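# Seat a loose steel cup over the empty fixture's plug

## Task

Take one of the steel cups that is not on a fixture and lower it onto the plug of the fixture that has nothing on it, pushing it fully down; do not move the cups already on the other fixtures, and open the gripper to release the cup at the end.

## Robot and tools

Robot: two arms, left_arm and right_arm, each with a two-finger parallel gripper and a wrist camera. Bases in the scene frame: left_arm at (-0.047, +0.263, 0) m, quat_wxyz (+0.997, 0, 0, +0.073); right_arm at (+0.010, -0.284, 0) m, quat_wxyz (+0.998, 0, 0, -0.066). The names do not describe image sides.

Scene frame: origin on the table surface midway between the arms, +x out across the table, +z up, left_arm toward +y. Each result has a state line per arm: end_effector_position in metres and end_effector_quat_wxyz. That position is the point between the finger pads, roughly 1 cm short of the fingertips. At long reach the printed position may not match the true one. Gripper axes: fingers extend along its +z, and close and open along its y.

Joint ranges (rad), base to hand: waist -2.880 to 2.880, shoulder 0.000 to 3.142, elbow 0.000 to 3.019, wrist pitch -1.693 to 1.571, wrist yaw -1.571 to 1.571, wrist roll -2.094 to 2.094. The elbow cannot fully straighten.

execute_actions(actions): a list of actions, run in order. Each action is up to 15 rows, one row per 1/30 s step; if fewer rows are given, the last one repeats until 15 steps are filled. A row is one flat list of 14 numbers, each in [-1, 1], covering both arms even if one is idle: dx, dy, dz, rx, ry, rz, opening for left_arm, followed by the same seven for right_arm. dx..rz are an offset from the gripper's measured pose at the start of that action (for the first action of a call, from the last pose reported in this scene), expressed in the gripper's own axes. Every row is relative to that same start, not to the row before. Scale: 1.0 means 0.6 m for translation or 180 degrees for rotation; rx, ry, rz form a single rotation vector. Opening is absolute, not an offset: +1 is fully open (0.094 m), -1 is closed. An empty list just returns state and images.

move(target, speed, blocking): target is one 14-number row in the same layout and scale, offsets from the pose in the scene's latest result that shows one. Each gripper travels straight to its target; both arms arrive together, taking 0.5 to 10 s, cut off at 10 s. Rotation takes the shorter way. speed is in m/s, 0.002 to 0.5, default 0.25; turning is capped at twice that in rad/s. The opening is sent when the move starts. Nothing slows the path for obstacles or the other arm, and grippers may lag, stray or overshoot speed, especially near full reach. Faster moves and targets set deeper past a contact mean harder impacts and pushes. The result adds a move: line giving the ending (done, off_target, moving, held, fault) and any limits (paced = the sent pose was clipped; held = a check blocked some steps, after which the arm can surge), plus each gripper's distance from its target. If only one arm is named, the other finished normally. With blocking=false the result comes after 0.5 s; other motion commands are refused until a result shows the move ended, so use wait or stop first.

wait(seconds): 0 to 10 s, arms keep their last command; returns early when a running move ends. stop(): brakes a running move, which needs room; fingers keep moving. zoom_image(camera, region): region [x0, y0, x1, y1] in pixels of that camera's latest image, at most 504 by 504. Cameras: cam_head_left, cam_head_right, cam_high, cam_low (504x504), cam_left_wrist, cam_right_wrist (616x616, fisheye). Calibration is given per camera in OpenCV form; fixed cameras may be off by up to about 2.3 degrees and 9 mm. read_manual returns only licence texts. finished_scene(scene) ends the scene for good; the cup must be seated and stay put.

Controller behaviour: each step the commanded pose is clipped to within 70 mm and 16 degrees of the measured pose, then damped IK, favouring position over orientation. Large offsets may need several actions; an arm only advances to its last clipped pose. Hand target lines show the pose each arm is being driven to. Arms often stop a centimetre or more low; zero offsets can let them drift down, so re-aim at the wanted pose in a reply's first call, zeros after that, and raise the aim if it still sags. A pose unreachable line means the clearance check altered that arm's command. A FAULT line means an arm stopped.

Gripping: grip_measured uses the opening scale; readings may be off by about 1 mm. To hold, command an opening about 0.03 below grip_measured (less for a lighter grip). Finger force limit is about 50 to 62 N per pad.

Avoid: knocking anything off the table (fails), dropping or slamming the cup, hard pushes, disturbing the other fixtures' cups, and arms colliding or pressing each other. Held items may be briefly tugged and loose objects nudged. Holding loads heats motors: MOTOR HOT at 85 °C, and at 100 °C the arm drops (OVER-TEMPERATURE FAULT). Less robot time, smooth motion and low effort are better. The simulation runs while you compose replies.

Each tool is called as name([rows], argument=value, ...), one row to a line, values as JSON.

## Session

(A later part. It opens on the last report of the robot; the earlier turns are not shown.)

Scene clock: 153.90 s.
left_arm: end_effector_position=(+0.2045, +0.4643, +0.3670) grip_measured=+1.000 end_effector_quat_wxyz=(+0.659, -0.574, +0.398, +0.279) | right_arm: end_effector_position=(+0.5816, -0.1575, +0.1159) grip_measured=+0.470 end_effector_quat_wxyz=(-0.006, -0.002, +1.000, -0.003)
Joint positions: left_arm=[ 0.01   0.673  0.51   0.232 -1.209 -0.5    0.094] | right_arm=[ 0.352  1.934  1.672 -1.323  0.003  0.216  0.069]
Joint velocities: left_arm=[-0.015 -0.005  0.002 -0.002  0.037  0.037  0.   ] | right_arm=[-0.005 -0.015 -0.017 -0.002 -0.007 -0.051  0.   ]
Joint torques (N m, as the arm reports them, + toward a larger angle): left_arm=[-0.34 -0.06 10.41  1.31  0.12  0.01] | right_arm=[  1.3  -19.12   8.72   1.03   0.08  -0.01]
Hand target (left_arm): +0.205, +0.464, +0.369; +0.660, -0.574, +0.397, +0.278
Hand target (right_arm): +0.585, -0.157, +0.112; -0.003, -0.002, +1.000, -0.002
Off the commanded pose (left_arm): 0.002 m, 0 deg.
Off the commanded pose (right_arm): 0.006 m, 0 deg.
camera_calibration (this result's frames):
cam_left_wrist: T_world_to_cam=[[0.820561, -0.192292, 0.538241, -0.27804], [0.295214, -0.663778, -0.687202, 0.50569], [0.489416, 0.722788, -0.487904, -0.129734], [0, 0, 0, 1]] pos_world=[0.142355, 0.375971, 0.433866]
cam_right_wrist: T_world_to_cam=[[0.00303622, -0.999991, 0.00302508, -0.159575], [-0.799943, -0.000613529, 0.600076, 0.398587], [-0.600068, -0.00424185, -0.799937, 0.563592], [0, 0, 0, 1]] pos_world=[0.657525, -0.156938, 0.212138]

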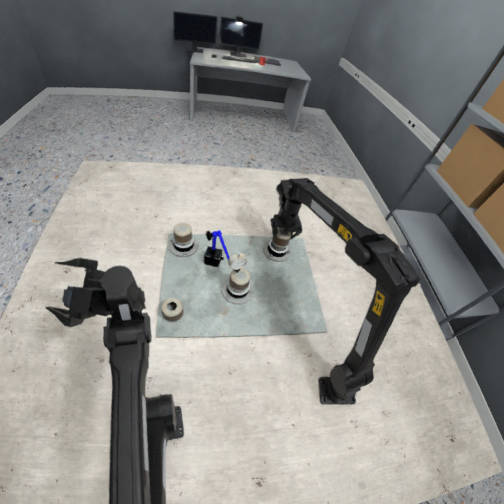

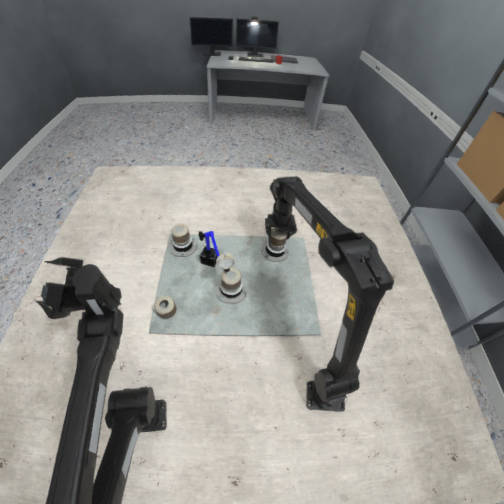

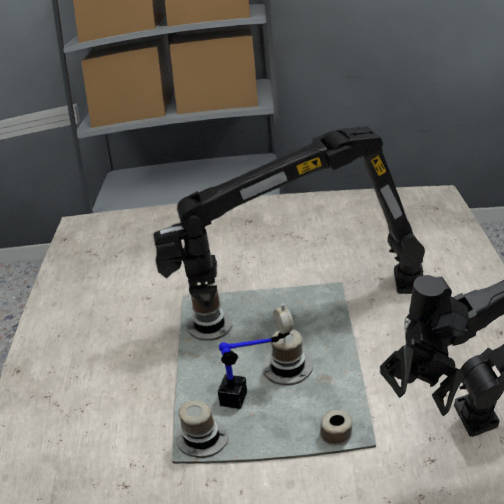

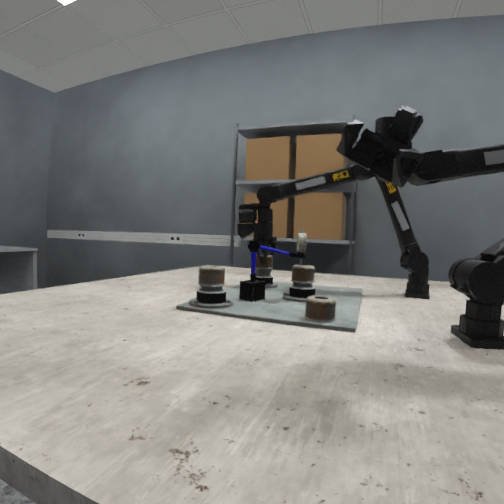

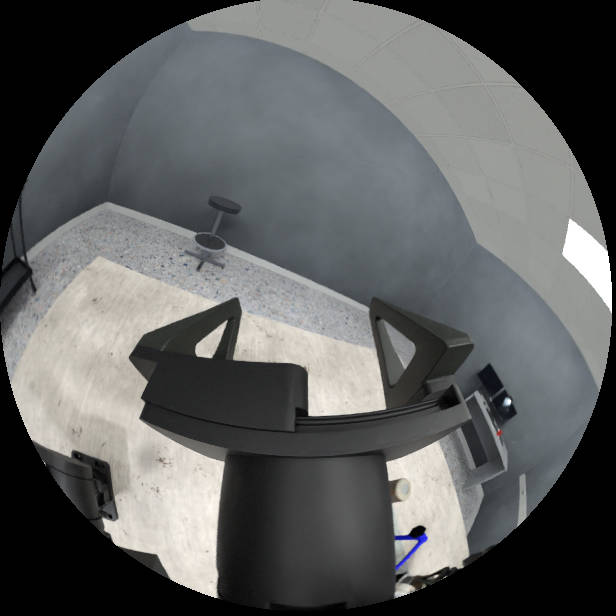

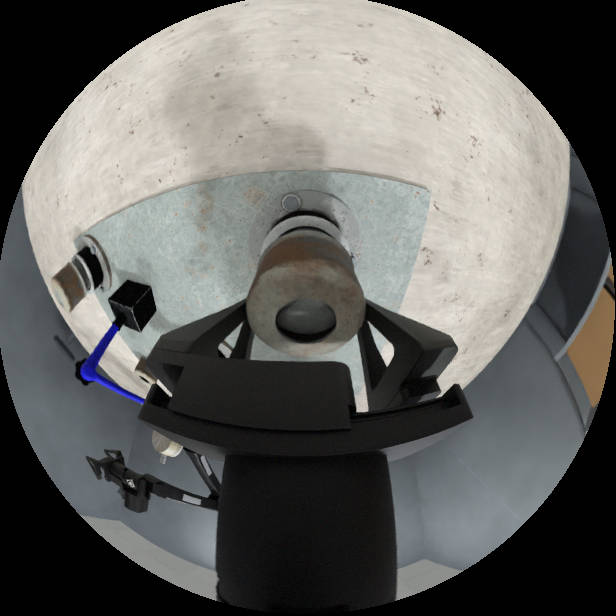

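execute_actions([
  [[0,0,0,0,0,0,1,-0.0058,0.0008,0.008,-0.0006,-0.0022,0,0.43],[0,0,0,0,0,0,1,-0.0060,0.0008,0.010,-0.0007,-0.0026,0,0.43],[0,0,0,0,0,0,1,-0.0061,0.0009,0.012,-0.0008,-0.0030,0,0.43],[0,0,0,0,0,0,1,-0.0063,0.0009,0.014,-0.0008,-0.0034,0,0.43],[0,0,0,0,0,0,1,-0.0064,0.0009,0.016,-0.0009,-0.0038,0,0.43],[0,0,0,0,0,0,1,-0.0066,0.0009,0.018,-0.0010,-0.0042,0,0.43],[0,0,0,0,0,0,1,-0.0067,0.0010,0.020,-0.0011,-0.0046,0,0.43],[0,0,0,0,0,0,1,-0.0069,0.0010,0.022,-0.0012,-0.0050,0,0.43],[0,0,0,0,0,0,1,-0.0070,0.0010,0.024,-0.0012,-0.0054,0,0.43],[0,0,0,0,0,0,1,-0.0072,0.0010,0.026,-0.0013,-0.0058,0,0.43],[0,0,0,0,0,0,1,-0.0073,0.0010,0.028,-0.0014,-0.0062,0,0.43],[0,0,0,0,0,0,1,-0.0075,0.0010,0.030,-0.0015,-0.0066,0,0.43],[0,0,0,0,0,0,1,-0.0076,0.0010,0.032,-0.0016,-0.0070,0,0.43],[0,0,0,0,0,0,1,-0.0078,0.0010,0.0335,-0.0016,-0.0074,0,0.43],[0,0,0,0,0,0,1,-0.0080,0.0010,0.035,-0.0017,-0.0078,0,0.43]],
])

wait(seconds=0.4)

Scene clock: 160.87 s.
left_arm: end_effector_position=(+0.2043, +0.4643, +0.3650) grip_measured=+1.000 end_effector_quat_wxyz=(+0.658, -0.574, +0.399, +0.280) | right_arm: end_effector_position=(+0.5818, -0.1575, +0.1023) grip_measured=+0.470 end_effector_quat_wxyz=(+0.002, -0.002, +1.000, -0.001)
Joint positions: left_arm=[ 0.01   0.673  0.507  0.232 -1.209 -0.5    0.094] | right_arm=[ 0.352  1.934  1.635 -1.269  0.003  0.216  0.069]
Joint velocities: left_arm=[-0.005 -0.005  0.002  0.007 -0.051 -0.095  0.   ] | right_arm=[ 0.005  0.005 -0.051  0.125 -0.022  0.007 -0.   ]
Joint torques (N m, as the arm reports them, + toward a larger angle): left_arm=[-0.38 -0.05 10.46  1.3   0.12  0.01] | right_arm=[  1.27 -18.88   8.54   1.06   0.08  -0.01]
Hand target (left_arm): +0.205, +0.464, +0.367; +0.659, -0.574, +0.398, +0.279
Hand target (right_arm): +0.586, -0.157, +0.095; +0.006, -0.002, +1.000, -0.000
Off the commanded pose (left_arm): 0.002 m, 0 deg.
Off the commanded pose (right_arm): 0.009 m, 0 deg.
camera_calibration (this result's frames):
cam_left_wrist: T_world_to_cam=[[0.822584, -0.191974, 0.535258, -0.276301], [0.292623, -0.664185, -0.687917, 0.505368], [0.487573, 0.722499, -0.490172, -0.129224], [0, 0, 0, 1]] pos_world=[0.142405, 0.375979, 0.432202]
cam_right_wrist: T_world_to_cam=[[0.00301496, -0.999995, -0.000212913, -0.159207], [-0.809714, -0.00256621, 0.586819, 0.413672], [-0.586817, -0.00159684, -0.809718, 0.546552], [0, 0, 0, 1]] pos_world=[0.656162, -0.157272, 0.199769]

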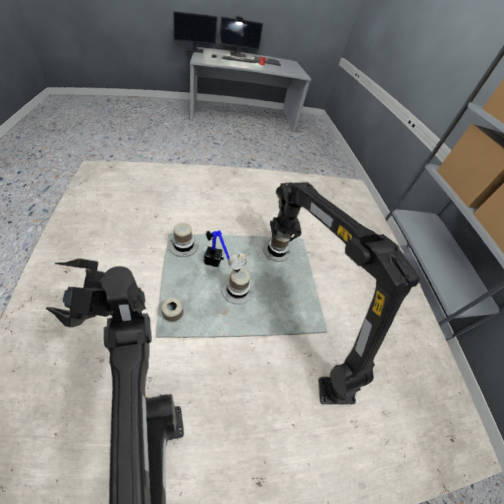

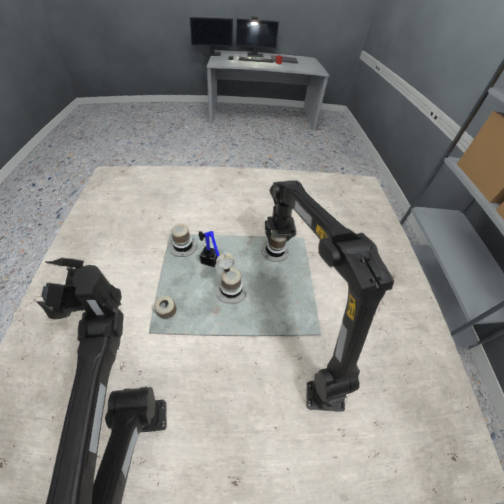

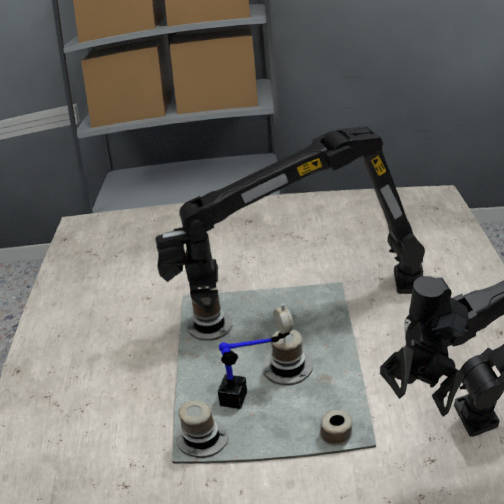

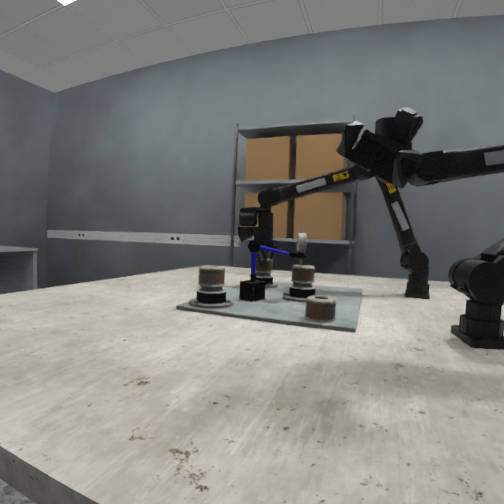

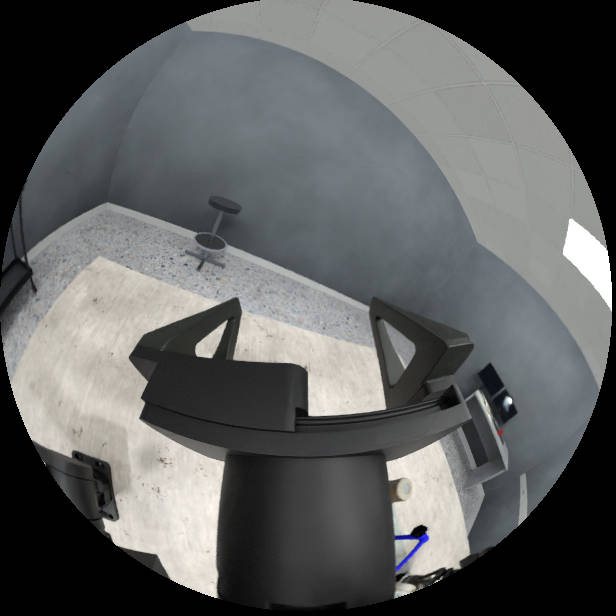

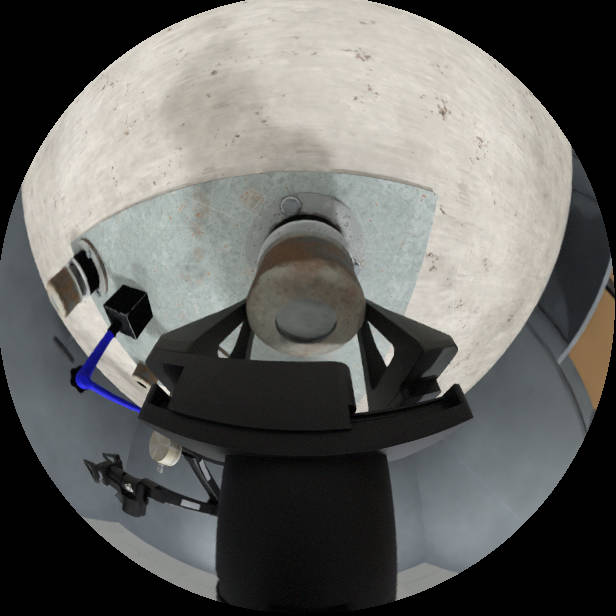

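Scene clock: 161.27 s.
left_arm: end_effector_position=(+0.2043, +0.4643, +0.3650) grip_measured=+1.000 end_effector_quat_wxyz=(+0.658, -0.574, +0.399, +0.280) | right_arm: end_effector_position=(+0.5818, -0.1575, +0.1010) grip_measured=+0.470 end_effector_quat_wxyz=(+0.003, -0.002, +1.000, -0.001)
Joint positions: left_arm=[ 0.01   0.673  0.507  0.232 -1.209 -0.5    0.094] | right_arm=[ 0.352  1.934  1.632 -1.264  0.004  0.216  0.069]
Joint velocities: left_arm=[-0.024  0.005 -0.007 -0.012  0.037  0.022  0.   ] | right_arm=[-0.005 -0.005  0.012 -0.002  0.022  0.007 -0.001]
Joint torques (N m, as the arm reports them, + toward a larger angle): left_arm=[-0.38 -0.09 10.41  1.3   0.12  0.01] | right_arm=[  1.29 -18.86   8.46   1.29   0.08  -0.01]
Hand target (left_arm): +0.205, +0.464, +0.367; +0.659, -0.574, +0.398, +0.279
Hand target (right_arm): +0.586, -0.157, +0.095; +0.006, -0.002, +1.000, -0.000
Off the commanded pose (left_arm): 0.002 m, 0 deg.
Off the commanded pose (right_arm): 0.008 m, 0 deg.
wait: 0.40 s; at rest by 0.17 s
camera_calibration (this result's frames):
cam_left_wrist: T_world_to_cam=[[0.822584, -0.191974, 0.535258, -0.276301], [0.292623, -0.664185, -0.687917, 0.505368], [0.487573, 0.722499, -0.490172, -0.129224], [0, 0, 0, 1]] pos_world=[0.142405, 0.375979, 0.432202]
cam_right_wrist: T_world_to_cam=[[0.00301367, -0.999995, -0.000168613, -0.159278], [-0.810636, -0.00254173, 0.585546, 0.415076], [-0.585543, -0.00162795, -0.810639, 0.544887], [0, 0, 0, 1]] pos_world=[0.656011, -0.157335, 0.198634]

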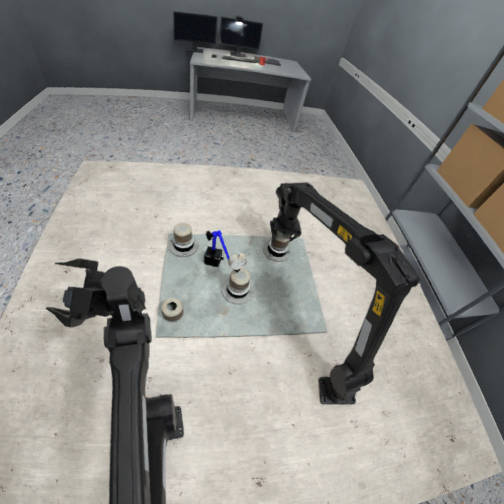

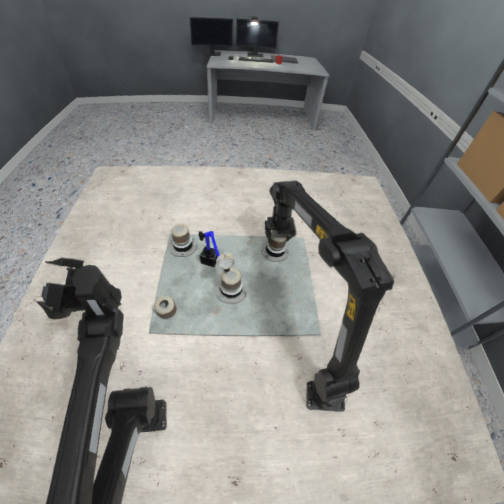

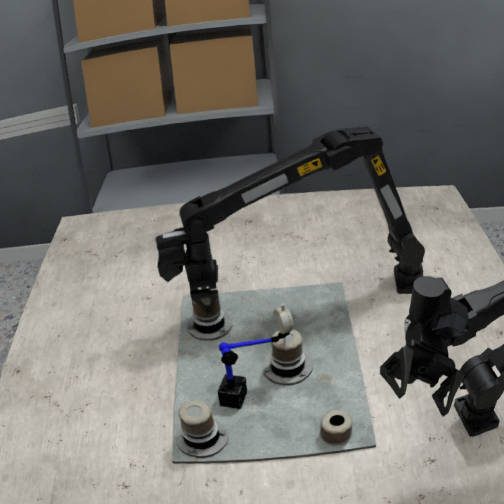

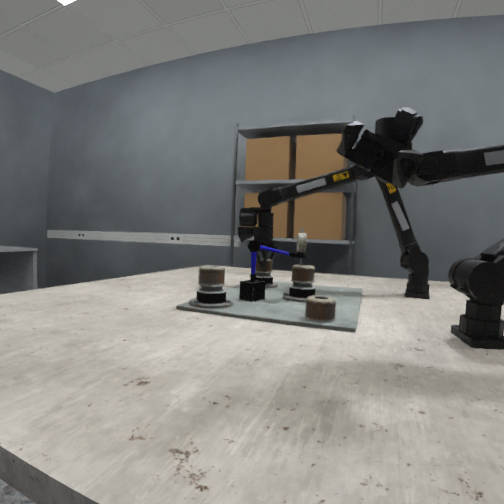

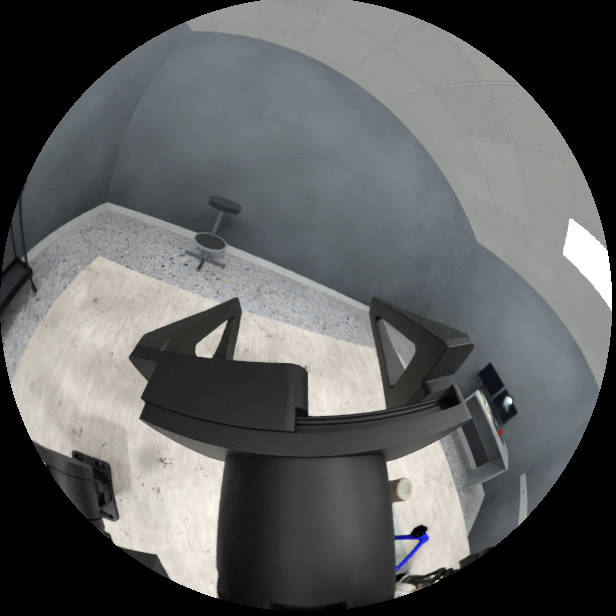

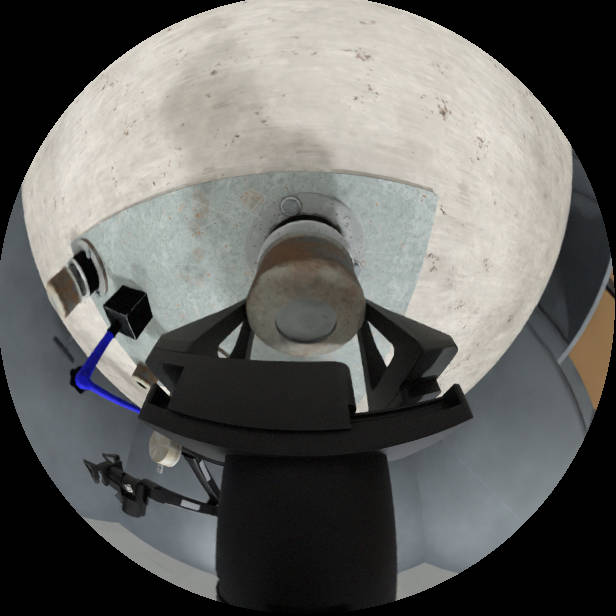

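zoom_image(camera="cam_right_wrist", region=[200, 180, 410, 390])

zoom_image(camera="cam_low", region=[180, 225, 340, 325])

Region (200, 180, 410, 390) of cam_right_wrist's 616x616 image, scaled by 2.400, with more detail than that image has.

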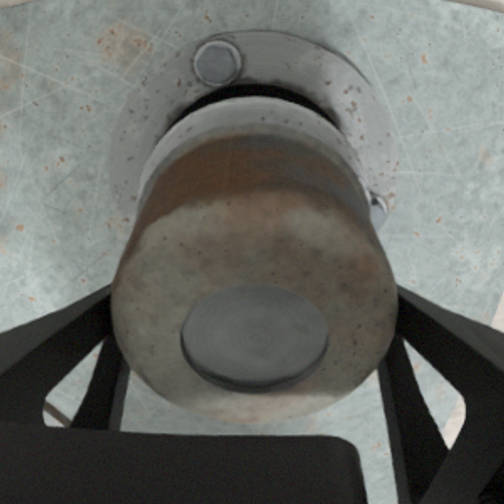

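Region (180, 225, 340, 325) of cam_low's 504x504 image, scaled by 3.150, with more detail than that image has; it fills the top 315 rows of this view, and the rest is white.

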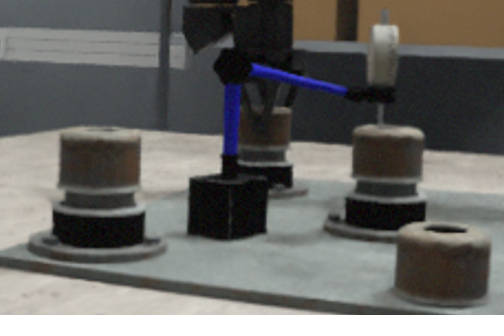

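execute_actions([
  [[0,0,0,0,0,0,1,-0.0073,0.0010,0.0110,-0.0004,-0.0018,0,0.43],[0,0,0,0,0,0,1,-0.0068,0.0010,0.0118,-0.0004,-0.0016,0,0.43],[0,0,0,0,0,0,1,-0.0063,0.0009,0.0126,-0.0003,-0.0014,0,0.43],[0,0,0,0,0,0,1,-0.0058,0.0009,0.0134,-0.0003,-0.0012,0,0.43],[0,0,0,0,0,0,1,-0.0053,0.0009,0.0142,-0.0002,-0.0010,0,0.43],[0,0,0,0,0,0,1,-0.0048,0.0009,0.0150,-0.0002,-0.0008,0,0.43],[0,0,0,0,0,0,1,-0.0044,0.0008,0.0158,-0.0001,-0.0006,0,0.43],[0,0,0,0,0,0,1,-0.0040,0.0008,0.0165,-0.0001,-0.0004,0,0.43],[0,0,0,0,0,0,1,-0.0036,0.0008,0.0172,-0.0001,-0.0003,0,0.43]],
])

zoom_image(camera="cam_right_wrist", region=[200, 180, 410, 390])

Scene clock: 207.37 s.
left_arm: end_effector_position=(+0.2041, +0.4643, +0.3631) grip_measured=+1.000 end_effector_quat_wxyz=(+0.657, -0.573, +0.400, +0.281) | right_arm: end_effector_position=(+0.5818, -0.1576, +0.1005) grip_measured=+0.470 end_effector_quat_wxyz=(+0.003, -0.002, +1.000, -0.001)
Joint positions: left_arm=[ 0.01   0.673  0.503  0.232 -1.209 -0.5    0.094] | right_arm=[ 0.352  1.934  1.63  -1.262  0.004  0.216  0.069]
Joint velocities: left_arm=[-0.005 -0.015 -0.027  0.022 -0.11   0.007  0.   ] | right_arm=[-0.005 -0.005 -0.002  0.007  0.037 -0.037 -0.   ]
Joint torques (N m, as the arm reports them, + toward a larger angle): left_arm=[-0.4  -0.11 10.39  1.3   0.12  0.02] | right_arm=[  1.33 -18.67   7.91   1.44   0.1   -0.01]
Hand target (left_arm): +0.204, +0.464, +0.365; +0.658, -0.574, +0.399, +0.280
Hand target (right_arm): +0.584, -0.157, +0.091; +0.003, -0.002, +1.000, -0.001
Off the commanded pose (left_arm): 0.002 m, 0 deg.
Off the commanded pose (right_arm): 0.010 m, 0 deg.
camera_calibration (this result's frames):
cam_left_wrist: T_world_to_cam=[[0.824596, -0.191659, 0.532268, -0.274562], [0.290029, -0.664592, -0.688622, 0.50504], [0.485721, 0.722208, -0.492433, -0.12872], [0, 0, 0, 1]] pos_world=[0.142448, 0.375986, 0.430537]
cam_right_wrist: T_world_to_cam=[[0.00301374, -0.999995, -0.000250674, -0.159287], [-0.810853, -0.00259042, 0.585244, 0.415488], [-0.585241, -0.00156051, -0.810858, 0.544248], [0, 0, 0, 1]] pos_world=[0.655897, -0.157361, 0.198106]

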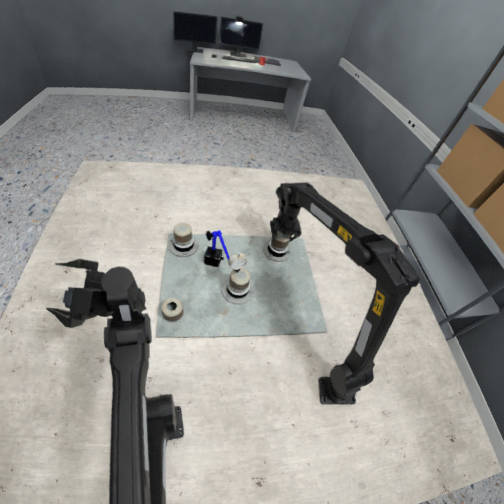

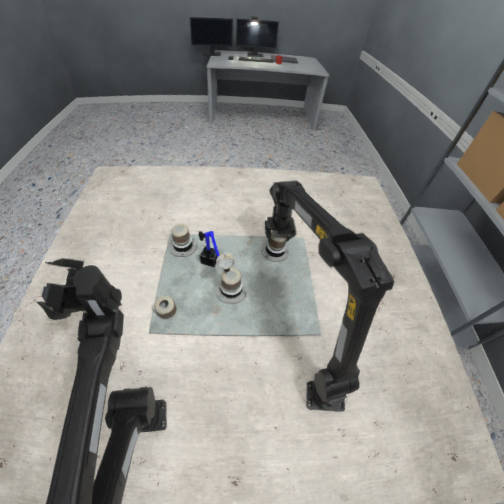

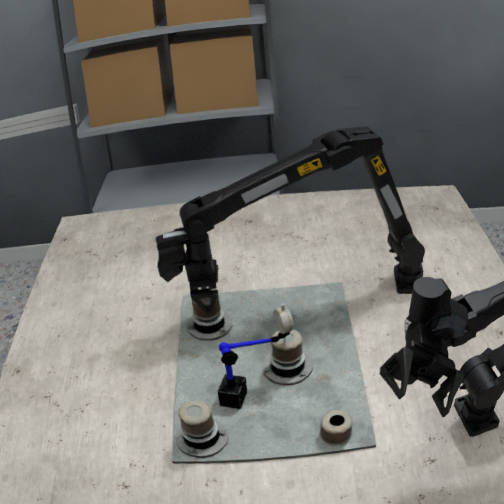

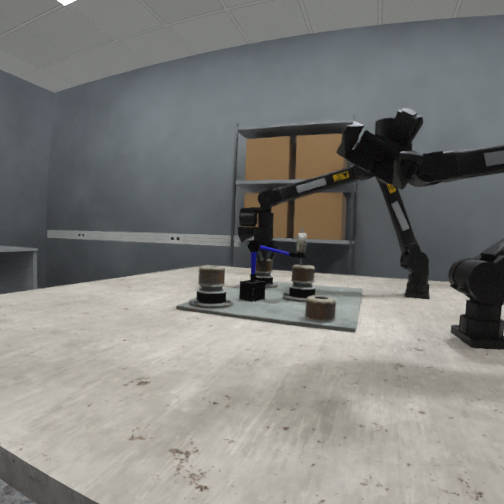

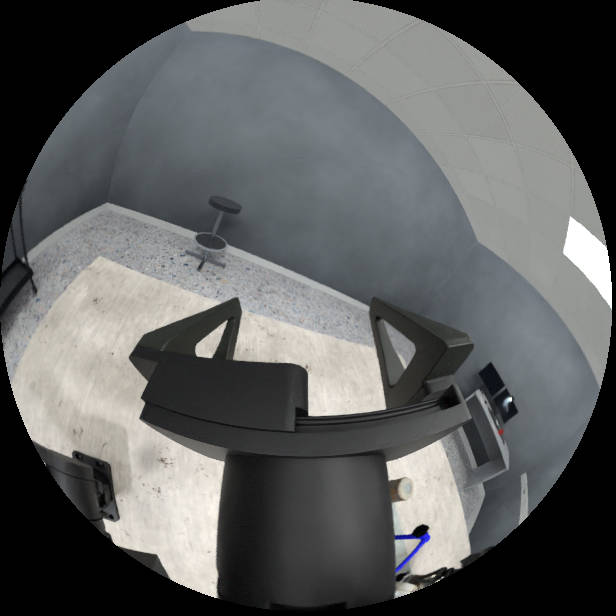

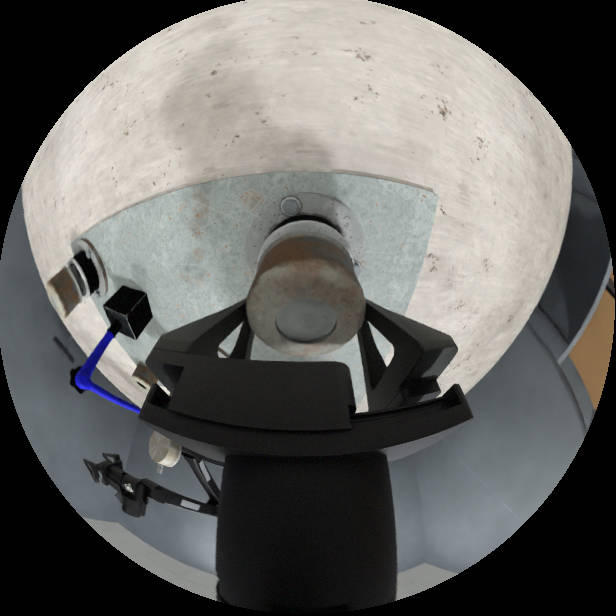

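Region (200, 180, 410, 390) of cam_right_wrist's 616x616 image, scaled by 2.400, with more detail than that image has.

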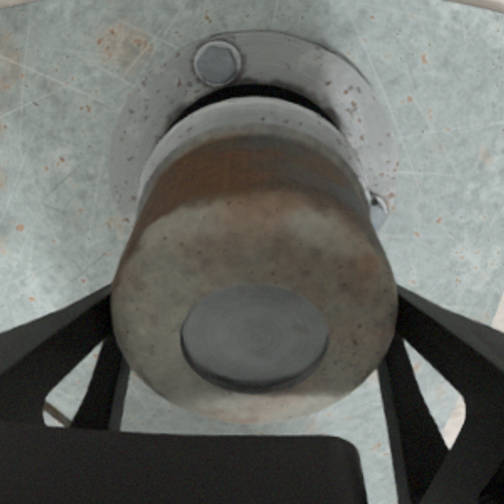

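execute_actions([
  [[0,0,0,0,0,0,1,-0.0033,0.0008,0.015,0,0,0,0.44],[0,0,0,0,0,0,1,-0.0030,0.0007,0.014,0,0,0,0.45],[0,0,0,0,0,0,1,-0.0026,0.0006,0.013,0,0,0,0.46],[0,0,0,0,0,0,1,-0.0022,0.0005,0.012,0,0,0,0.47],[0,0,0,0,0,0,1,-0.0018,0.0004,0.011,0,0,0,0.48],[0,0,0,0,0,0,1,-0.0014,0.0003,0.010,0,0,0,0.50],[0,0,0,0,0,0,1,-0.0010,0.0002,0.008,0,0,0,0.55],[0,0,0,0,0,0,1,-0.0006,0.0001,0.006,0,0,0,0.62],[0,0,0,0,0,0,1,-0.0003,0,0.004,0,0,0,0.70],[0,0,0,0,0,0,1,0,0,0.002,0,0,0,0.80],[0,0,0,0,0,0,1,0,0,0,0,0,0,0.90],[0,0,0,0,0,0,1,0,0,-0.003,0,0,0,1],[0,0,0,0,0,0,1,0,0,-0.007,0,0,0,1],[0,0,0,0,0,0,1,0,0,-0.012,0,0,0,1],[0,0,0,0,0,0,1,0,0,-0.018,0,0,0,1]],
  [[0,0,0,0,0,0,1,0,0,-0.022,0,0,0,1],[0,0,0,0,0,0,1,0,0,-0.029,0,0,0,1],[0,0,0,0,0,0,1,0,0,-0.036,0,0,0,1],[0,0,0,0,0,0,1,0,0,-0.043,0,0,0,1],[0,0,0,0,0,0,1,0,0,-0.050,0,0,0,1],[0,0,0,0,0,0,1,0,0,-0.057,0,0,0,1],[0,0,0,0,0,0,1,0,0,-0.064,0,0,0,1],[0,0,0,0,0,0,1,0,0,-0.071,0,0,0,1],[0,0,0,0,0,0,1,0,0,-0.078,0,0,0,1],[0,0,0,0,0,0,1,0,0,-0.084,0,0,0,1],[0,0,0,0,0,0,1,0,0,-0.090,0,0,0,1],[0,0,0,0,0,0,1,0,0,-0.095,0,0,0,1],[0,0,0,0,0,0,1,0,0,-0.099,0,0,0,1],[0,0,0,0,0,0,1,0,0,-0.102,0,0,0,1],[0,0,0,0,0,0,1,0,0,-0.104,0,0,0,1]],
])

wait(seconds=0.5)

zoom_image(camera="cam_right_wrist", region=[200, 180, 410, 390])

zoom_image(camera="cam_low", region=[180, 225, 340, 325])

Scene clock: 221.57 s.
left_arm: end_effector_position=(+0.2037, +0.4642, +0.3592) grip_measured=+1.000 end_effector_quat_wxyz=(+0.655, -0.573, +0.403, +0.283) | right_arm: end_effector_position=(+0.5660, -0.1611, +0.1263) grip_measured=+1.000 end_effector_quat_wxyz=(-0.029, -0.002, +1.000, -0.008)
Joint positions: left_arm=[ 0.01   0.673  0.495  0.232 -1.209 -0.5    0.094] | right_arm=[ 0.352  1.916  1.672 -1.388  0.004  0.216  0.094]
Joint velocities: left_arm=[-0.015 -0.005  0.012 -0.002  0.081 -0.007  0.   ] | right_arm=[-0.005 -0.103  0.173 -0.134 -0.007  0.037  0.   ]
Joint torques (N m, as the arm reports them, + toward a larger angle): left_arm=[-0.4  -0.04 10.41  1.3   0.12  0.01] | right_arm=[  1.37 -21.    12.43  -0.18   0.11   0.  ]
Hand target (left_arm): +0.204, +0.464, +0.361; +0.656, -0.573, +0.402, +0.282
Hand target (right_arm): +0.579, -0.158, +0.163; +0.002, -0.002, +1.000, -0.001
Off the commanded pose (left_arm): 0.002 m, 0 deg.
Off the commanded pose (right_arm): 0.040 m, 4 deg.
camera_calibration (this result's frames):
cam_left_wrist: T_world_to_cam=[[0.828585, -0.191033, 0.526264, -0.271083], [0.284834, -0.665407, -0.690002, 0.504371], [0.481993, 0.721623, -0.496934, -0.127726], [0, 0, 0, 1]] pos_world=[0.142516, 0.375997, 0.427207]
cam_right_wrist: T_world_to_cam=[[0.00345983, -0.999896, 0.0140179, -0.164786], [-0.771268, 0.00625434, 0.63648, 0.360142], [-0.636502, -0.0130137, -0.771166, 0.578152], [0, 0, 0, 1]] pos_world=[0.646331, -0.159498, 0.218938]

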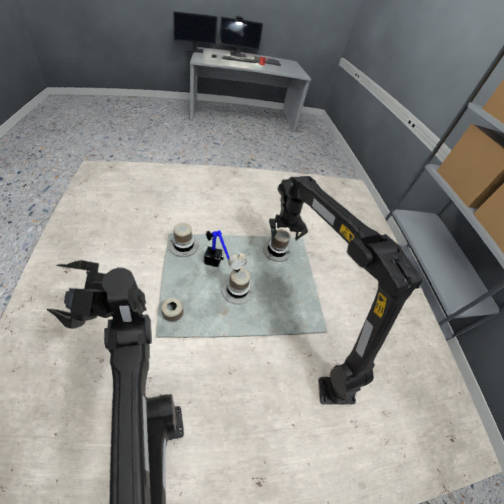

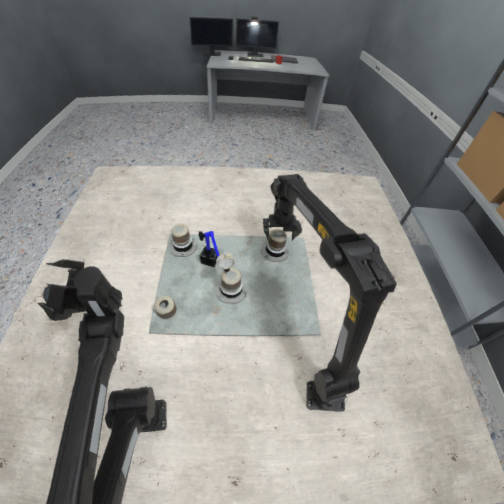

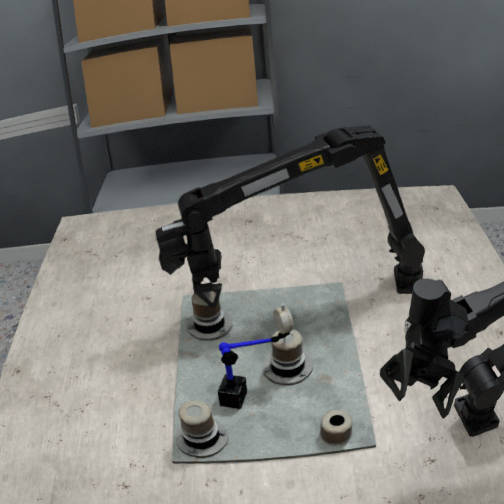

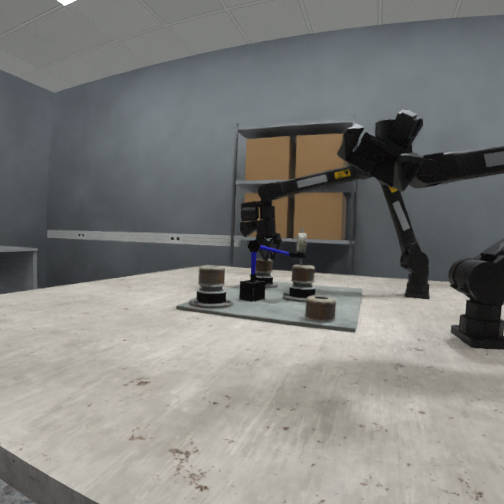

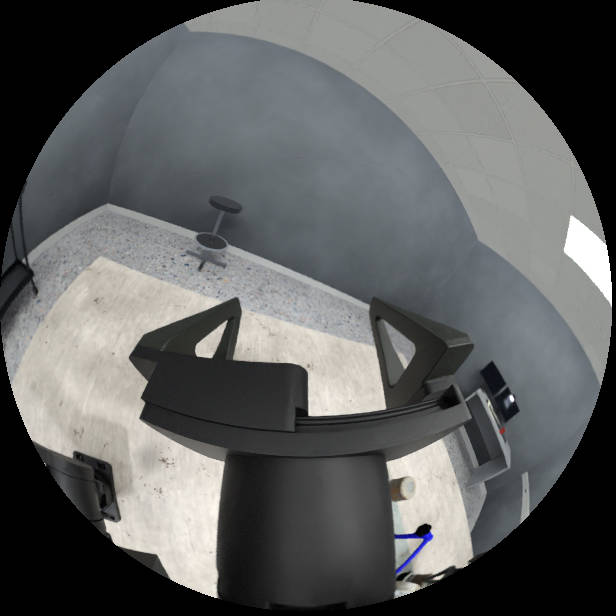

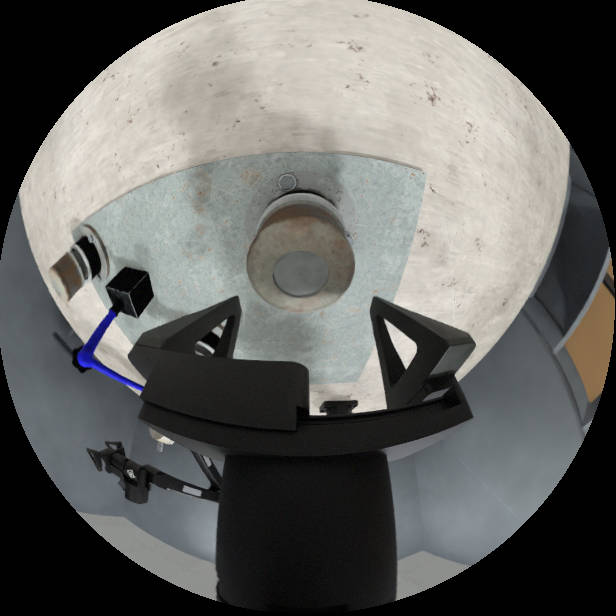

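Scene clock: 222.07 s.
left_arm: end_effector_position=(+0.2037, +0.4642, +0.3592) grip_measured=+1.000 end_effector_quat_wxyz=(+0.655, -0.573, +0.403, +0.283) | right_arm: end_effector_position=(+0.5689, -0.1604, +0.1434) grip_measured=+1.000 end_effector_quat_wxyz=(-0.017, -0.002, +1.000, -0.006)
Joint positions: left_arm=[ 0.01   0.673  0.495  0.232 -1.209 -0.5    0.094] | right_arm=[ 0.352  1.896  1.689 -1.398  0.004  0.216  0.094]
Joint velocities: left_arm=[-0.005 -0.005 -0.022  0.022  0.007  0.037  0.   ] | right_arm=[-0.015 -0.015 -0.007 -0.007  0.051 -0.051  0.   ]
Joint torques (N m, as the arm reports them, + toward a larger angle): left_arm=[-0.39 -0.04 10.4   1.3   0.12  0.02] | right_arm=[  1.37 -19.65  12.23  -0.25   0.11   0.  ]
Hand target (left_arm): +0.204, +0.464, +0.361; +0.656, -0.573, +0.402, +0.282
Hand target (right_arm): +0.579, -0.158, +0.163; +0.002, -0.002, +1.000, -0.001
Off the commanded pose (left_arm): 0.002 m, 0 deg.
Off the commanded pose (right_arm): 0.023 m, 2 deg.
wait: 0.50 s; at rest by 0.37 s
camera_calibration (this result's frames):
cam_left_wrist: T_world_to_cam=[[0.828585, -0.191033, 0.526264, -0.271083], [0.284834, -0.665407, -0.690002, 0.504371], [0.481993, 0.721623, -0.496934, -0.127726], [0, 0, 0, 1]] pos_world=[0.142516, 0.375997, 0.427207]
cam_right_wrist: T_world_to_cam=[[0.00317234, -0.99996, 0.00836359, -0.16343], [-0.787362, 0.00265836, 0.616485, 0.362938], [-0.616483, -0.00854087, -0.787322, 0.584791], [0, 0, 0, 1]] pos_world=[0.646796, -0.159394, 0.23804]

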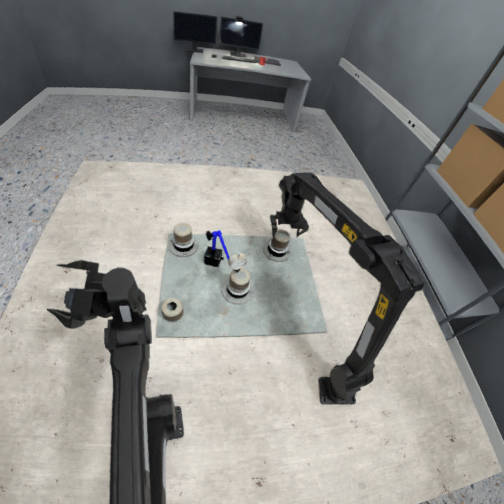

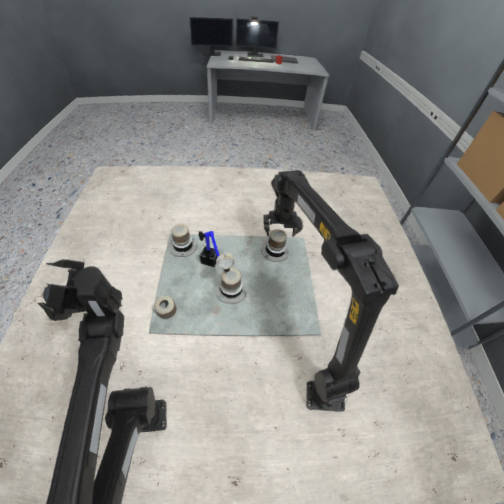

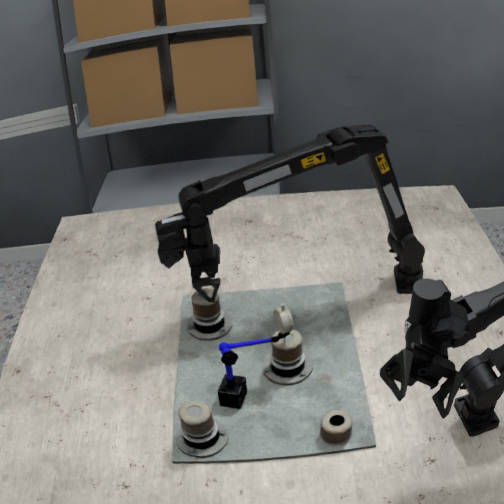

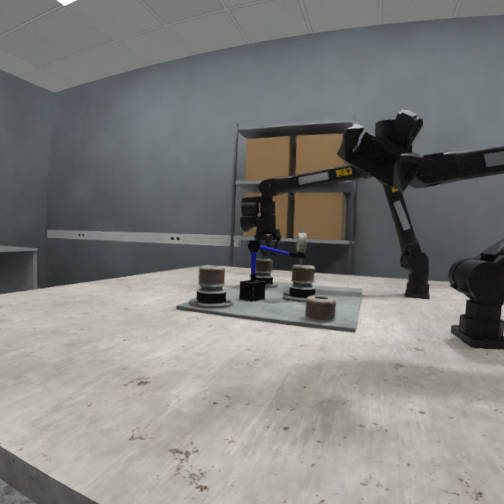

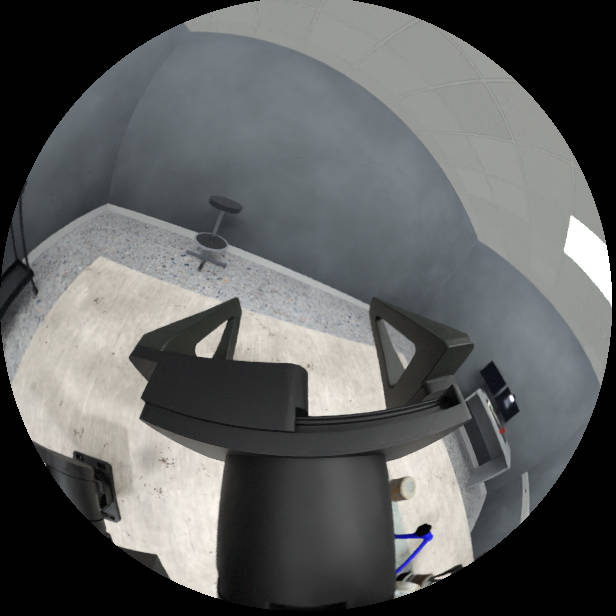

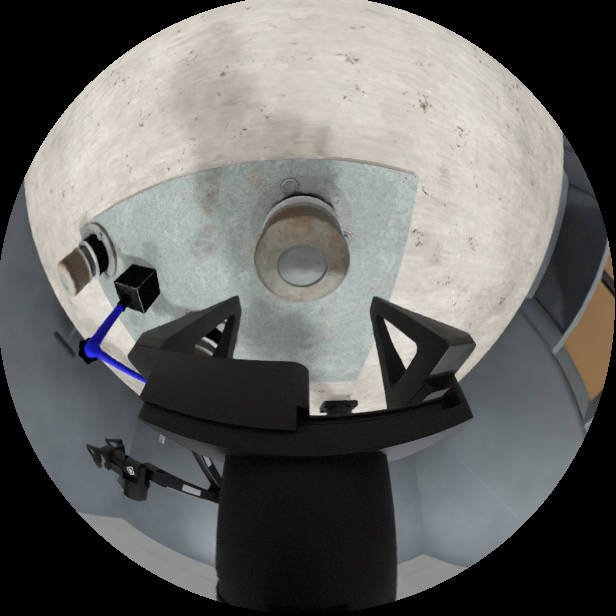

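Region (200, 180, 410, 390) of cam_right_wrist's 616x616 image, scaled by 2.400, with more detail than that image has.

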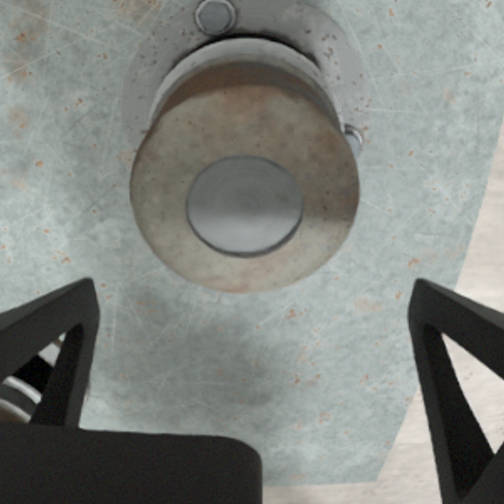

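Region (180, 225, 340, 325) of cam_low's 504x504 image, scaled by 3.150, with more detail than that image has; it fills the top 315 rows of this view, and the rest is white.

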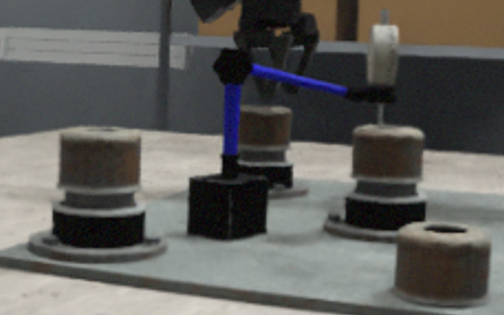

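The cup is seated with the plug top flush in the hole, and the gripper has released it and is clear.

finished_scene(scene=2)

The scene is finished: the task was done.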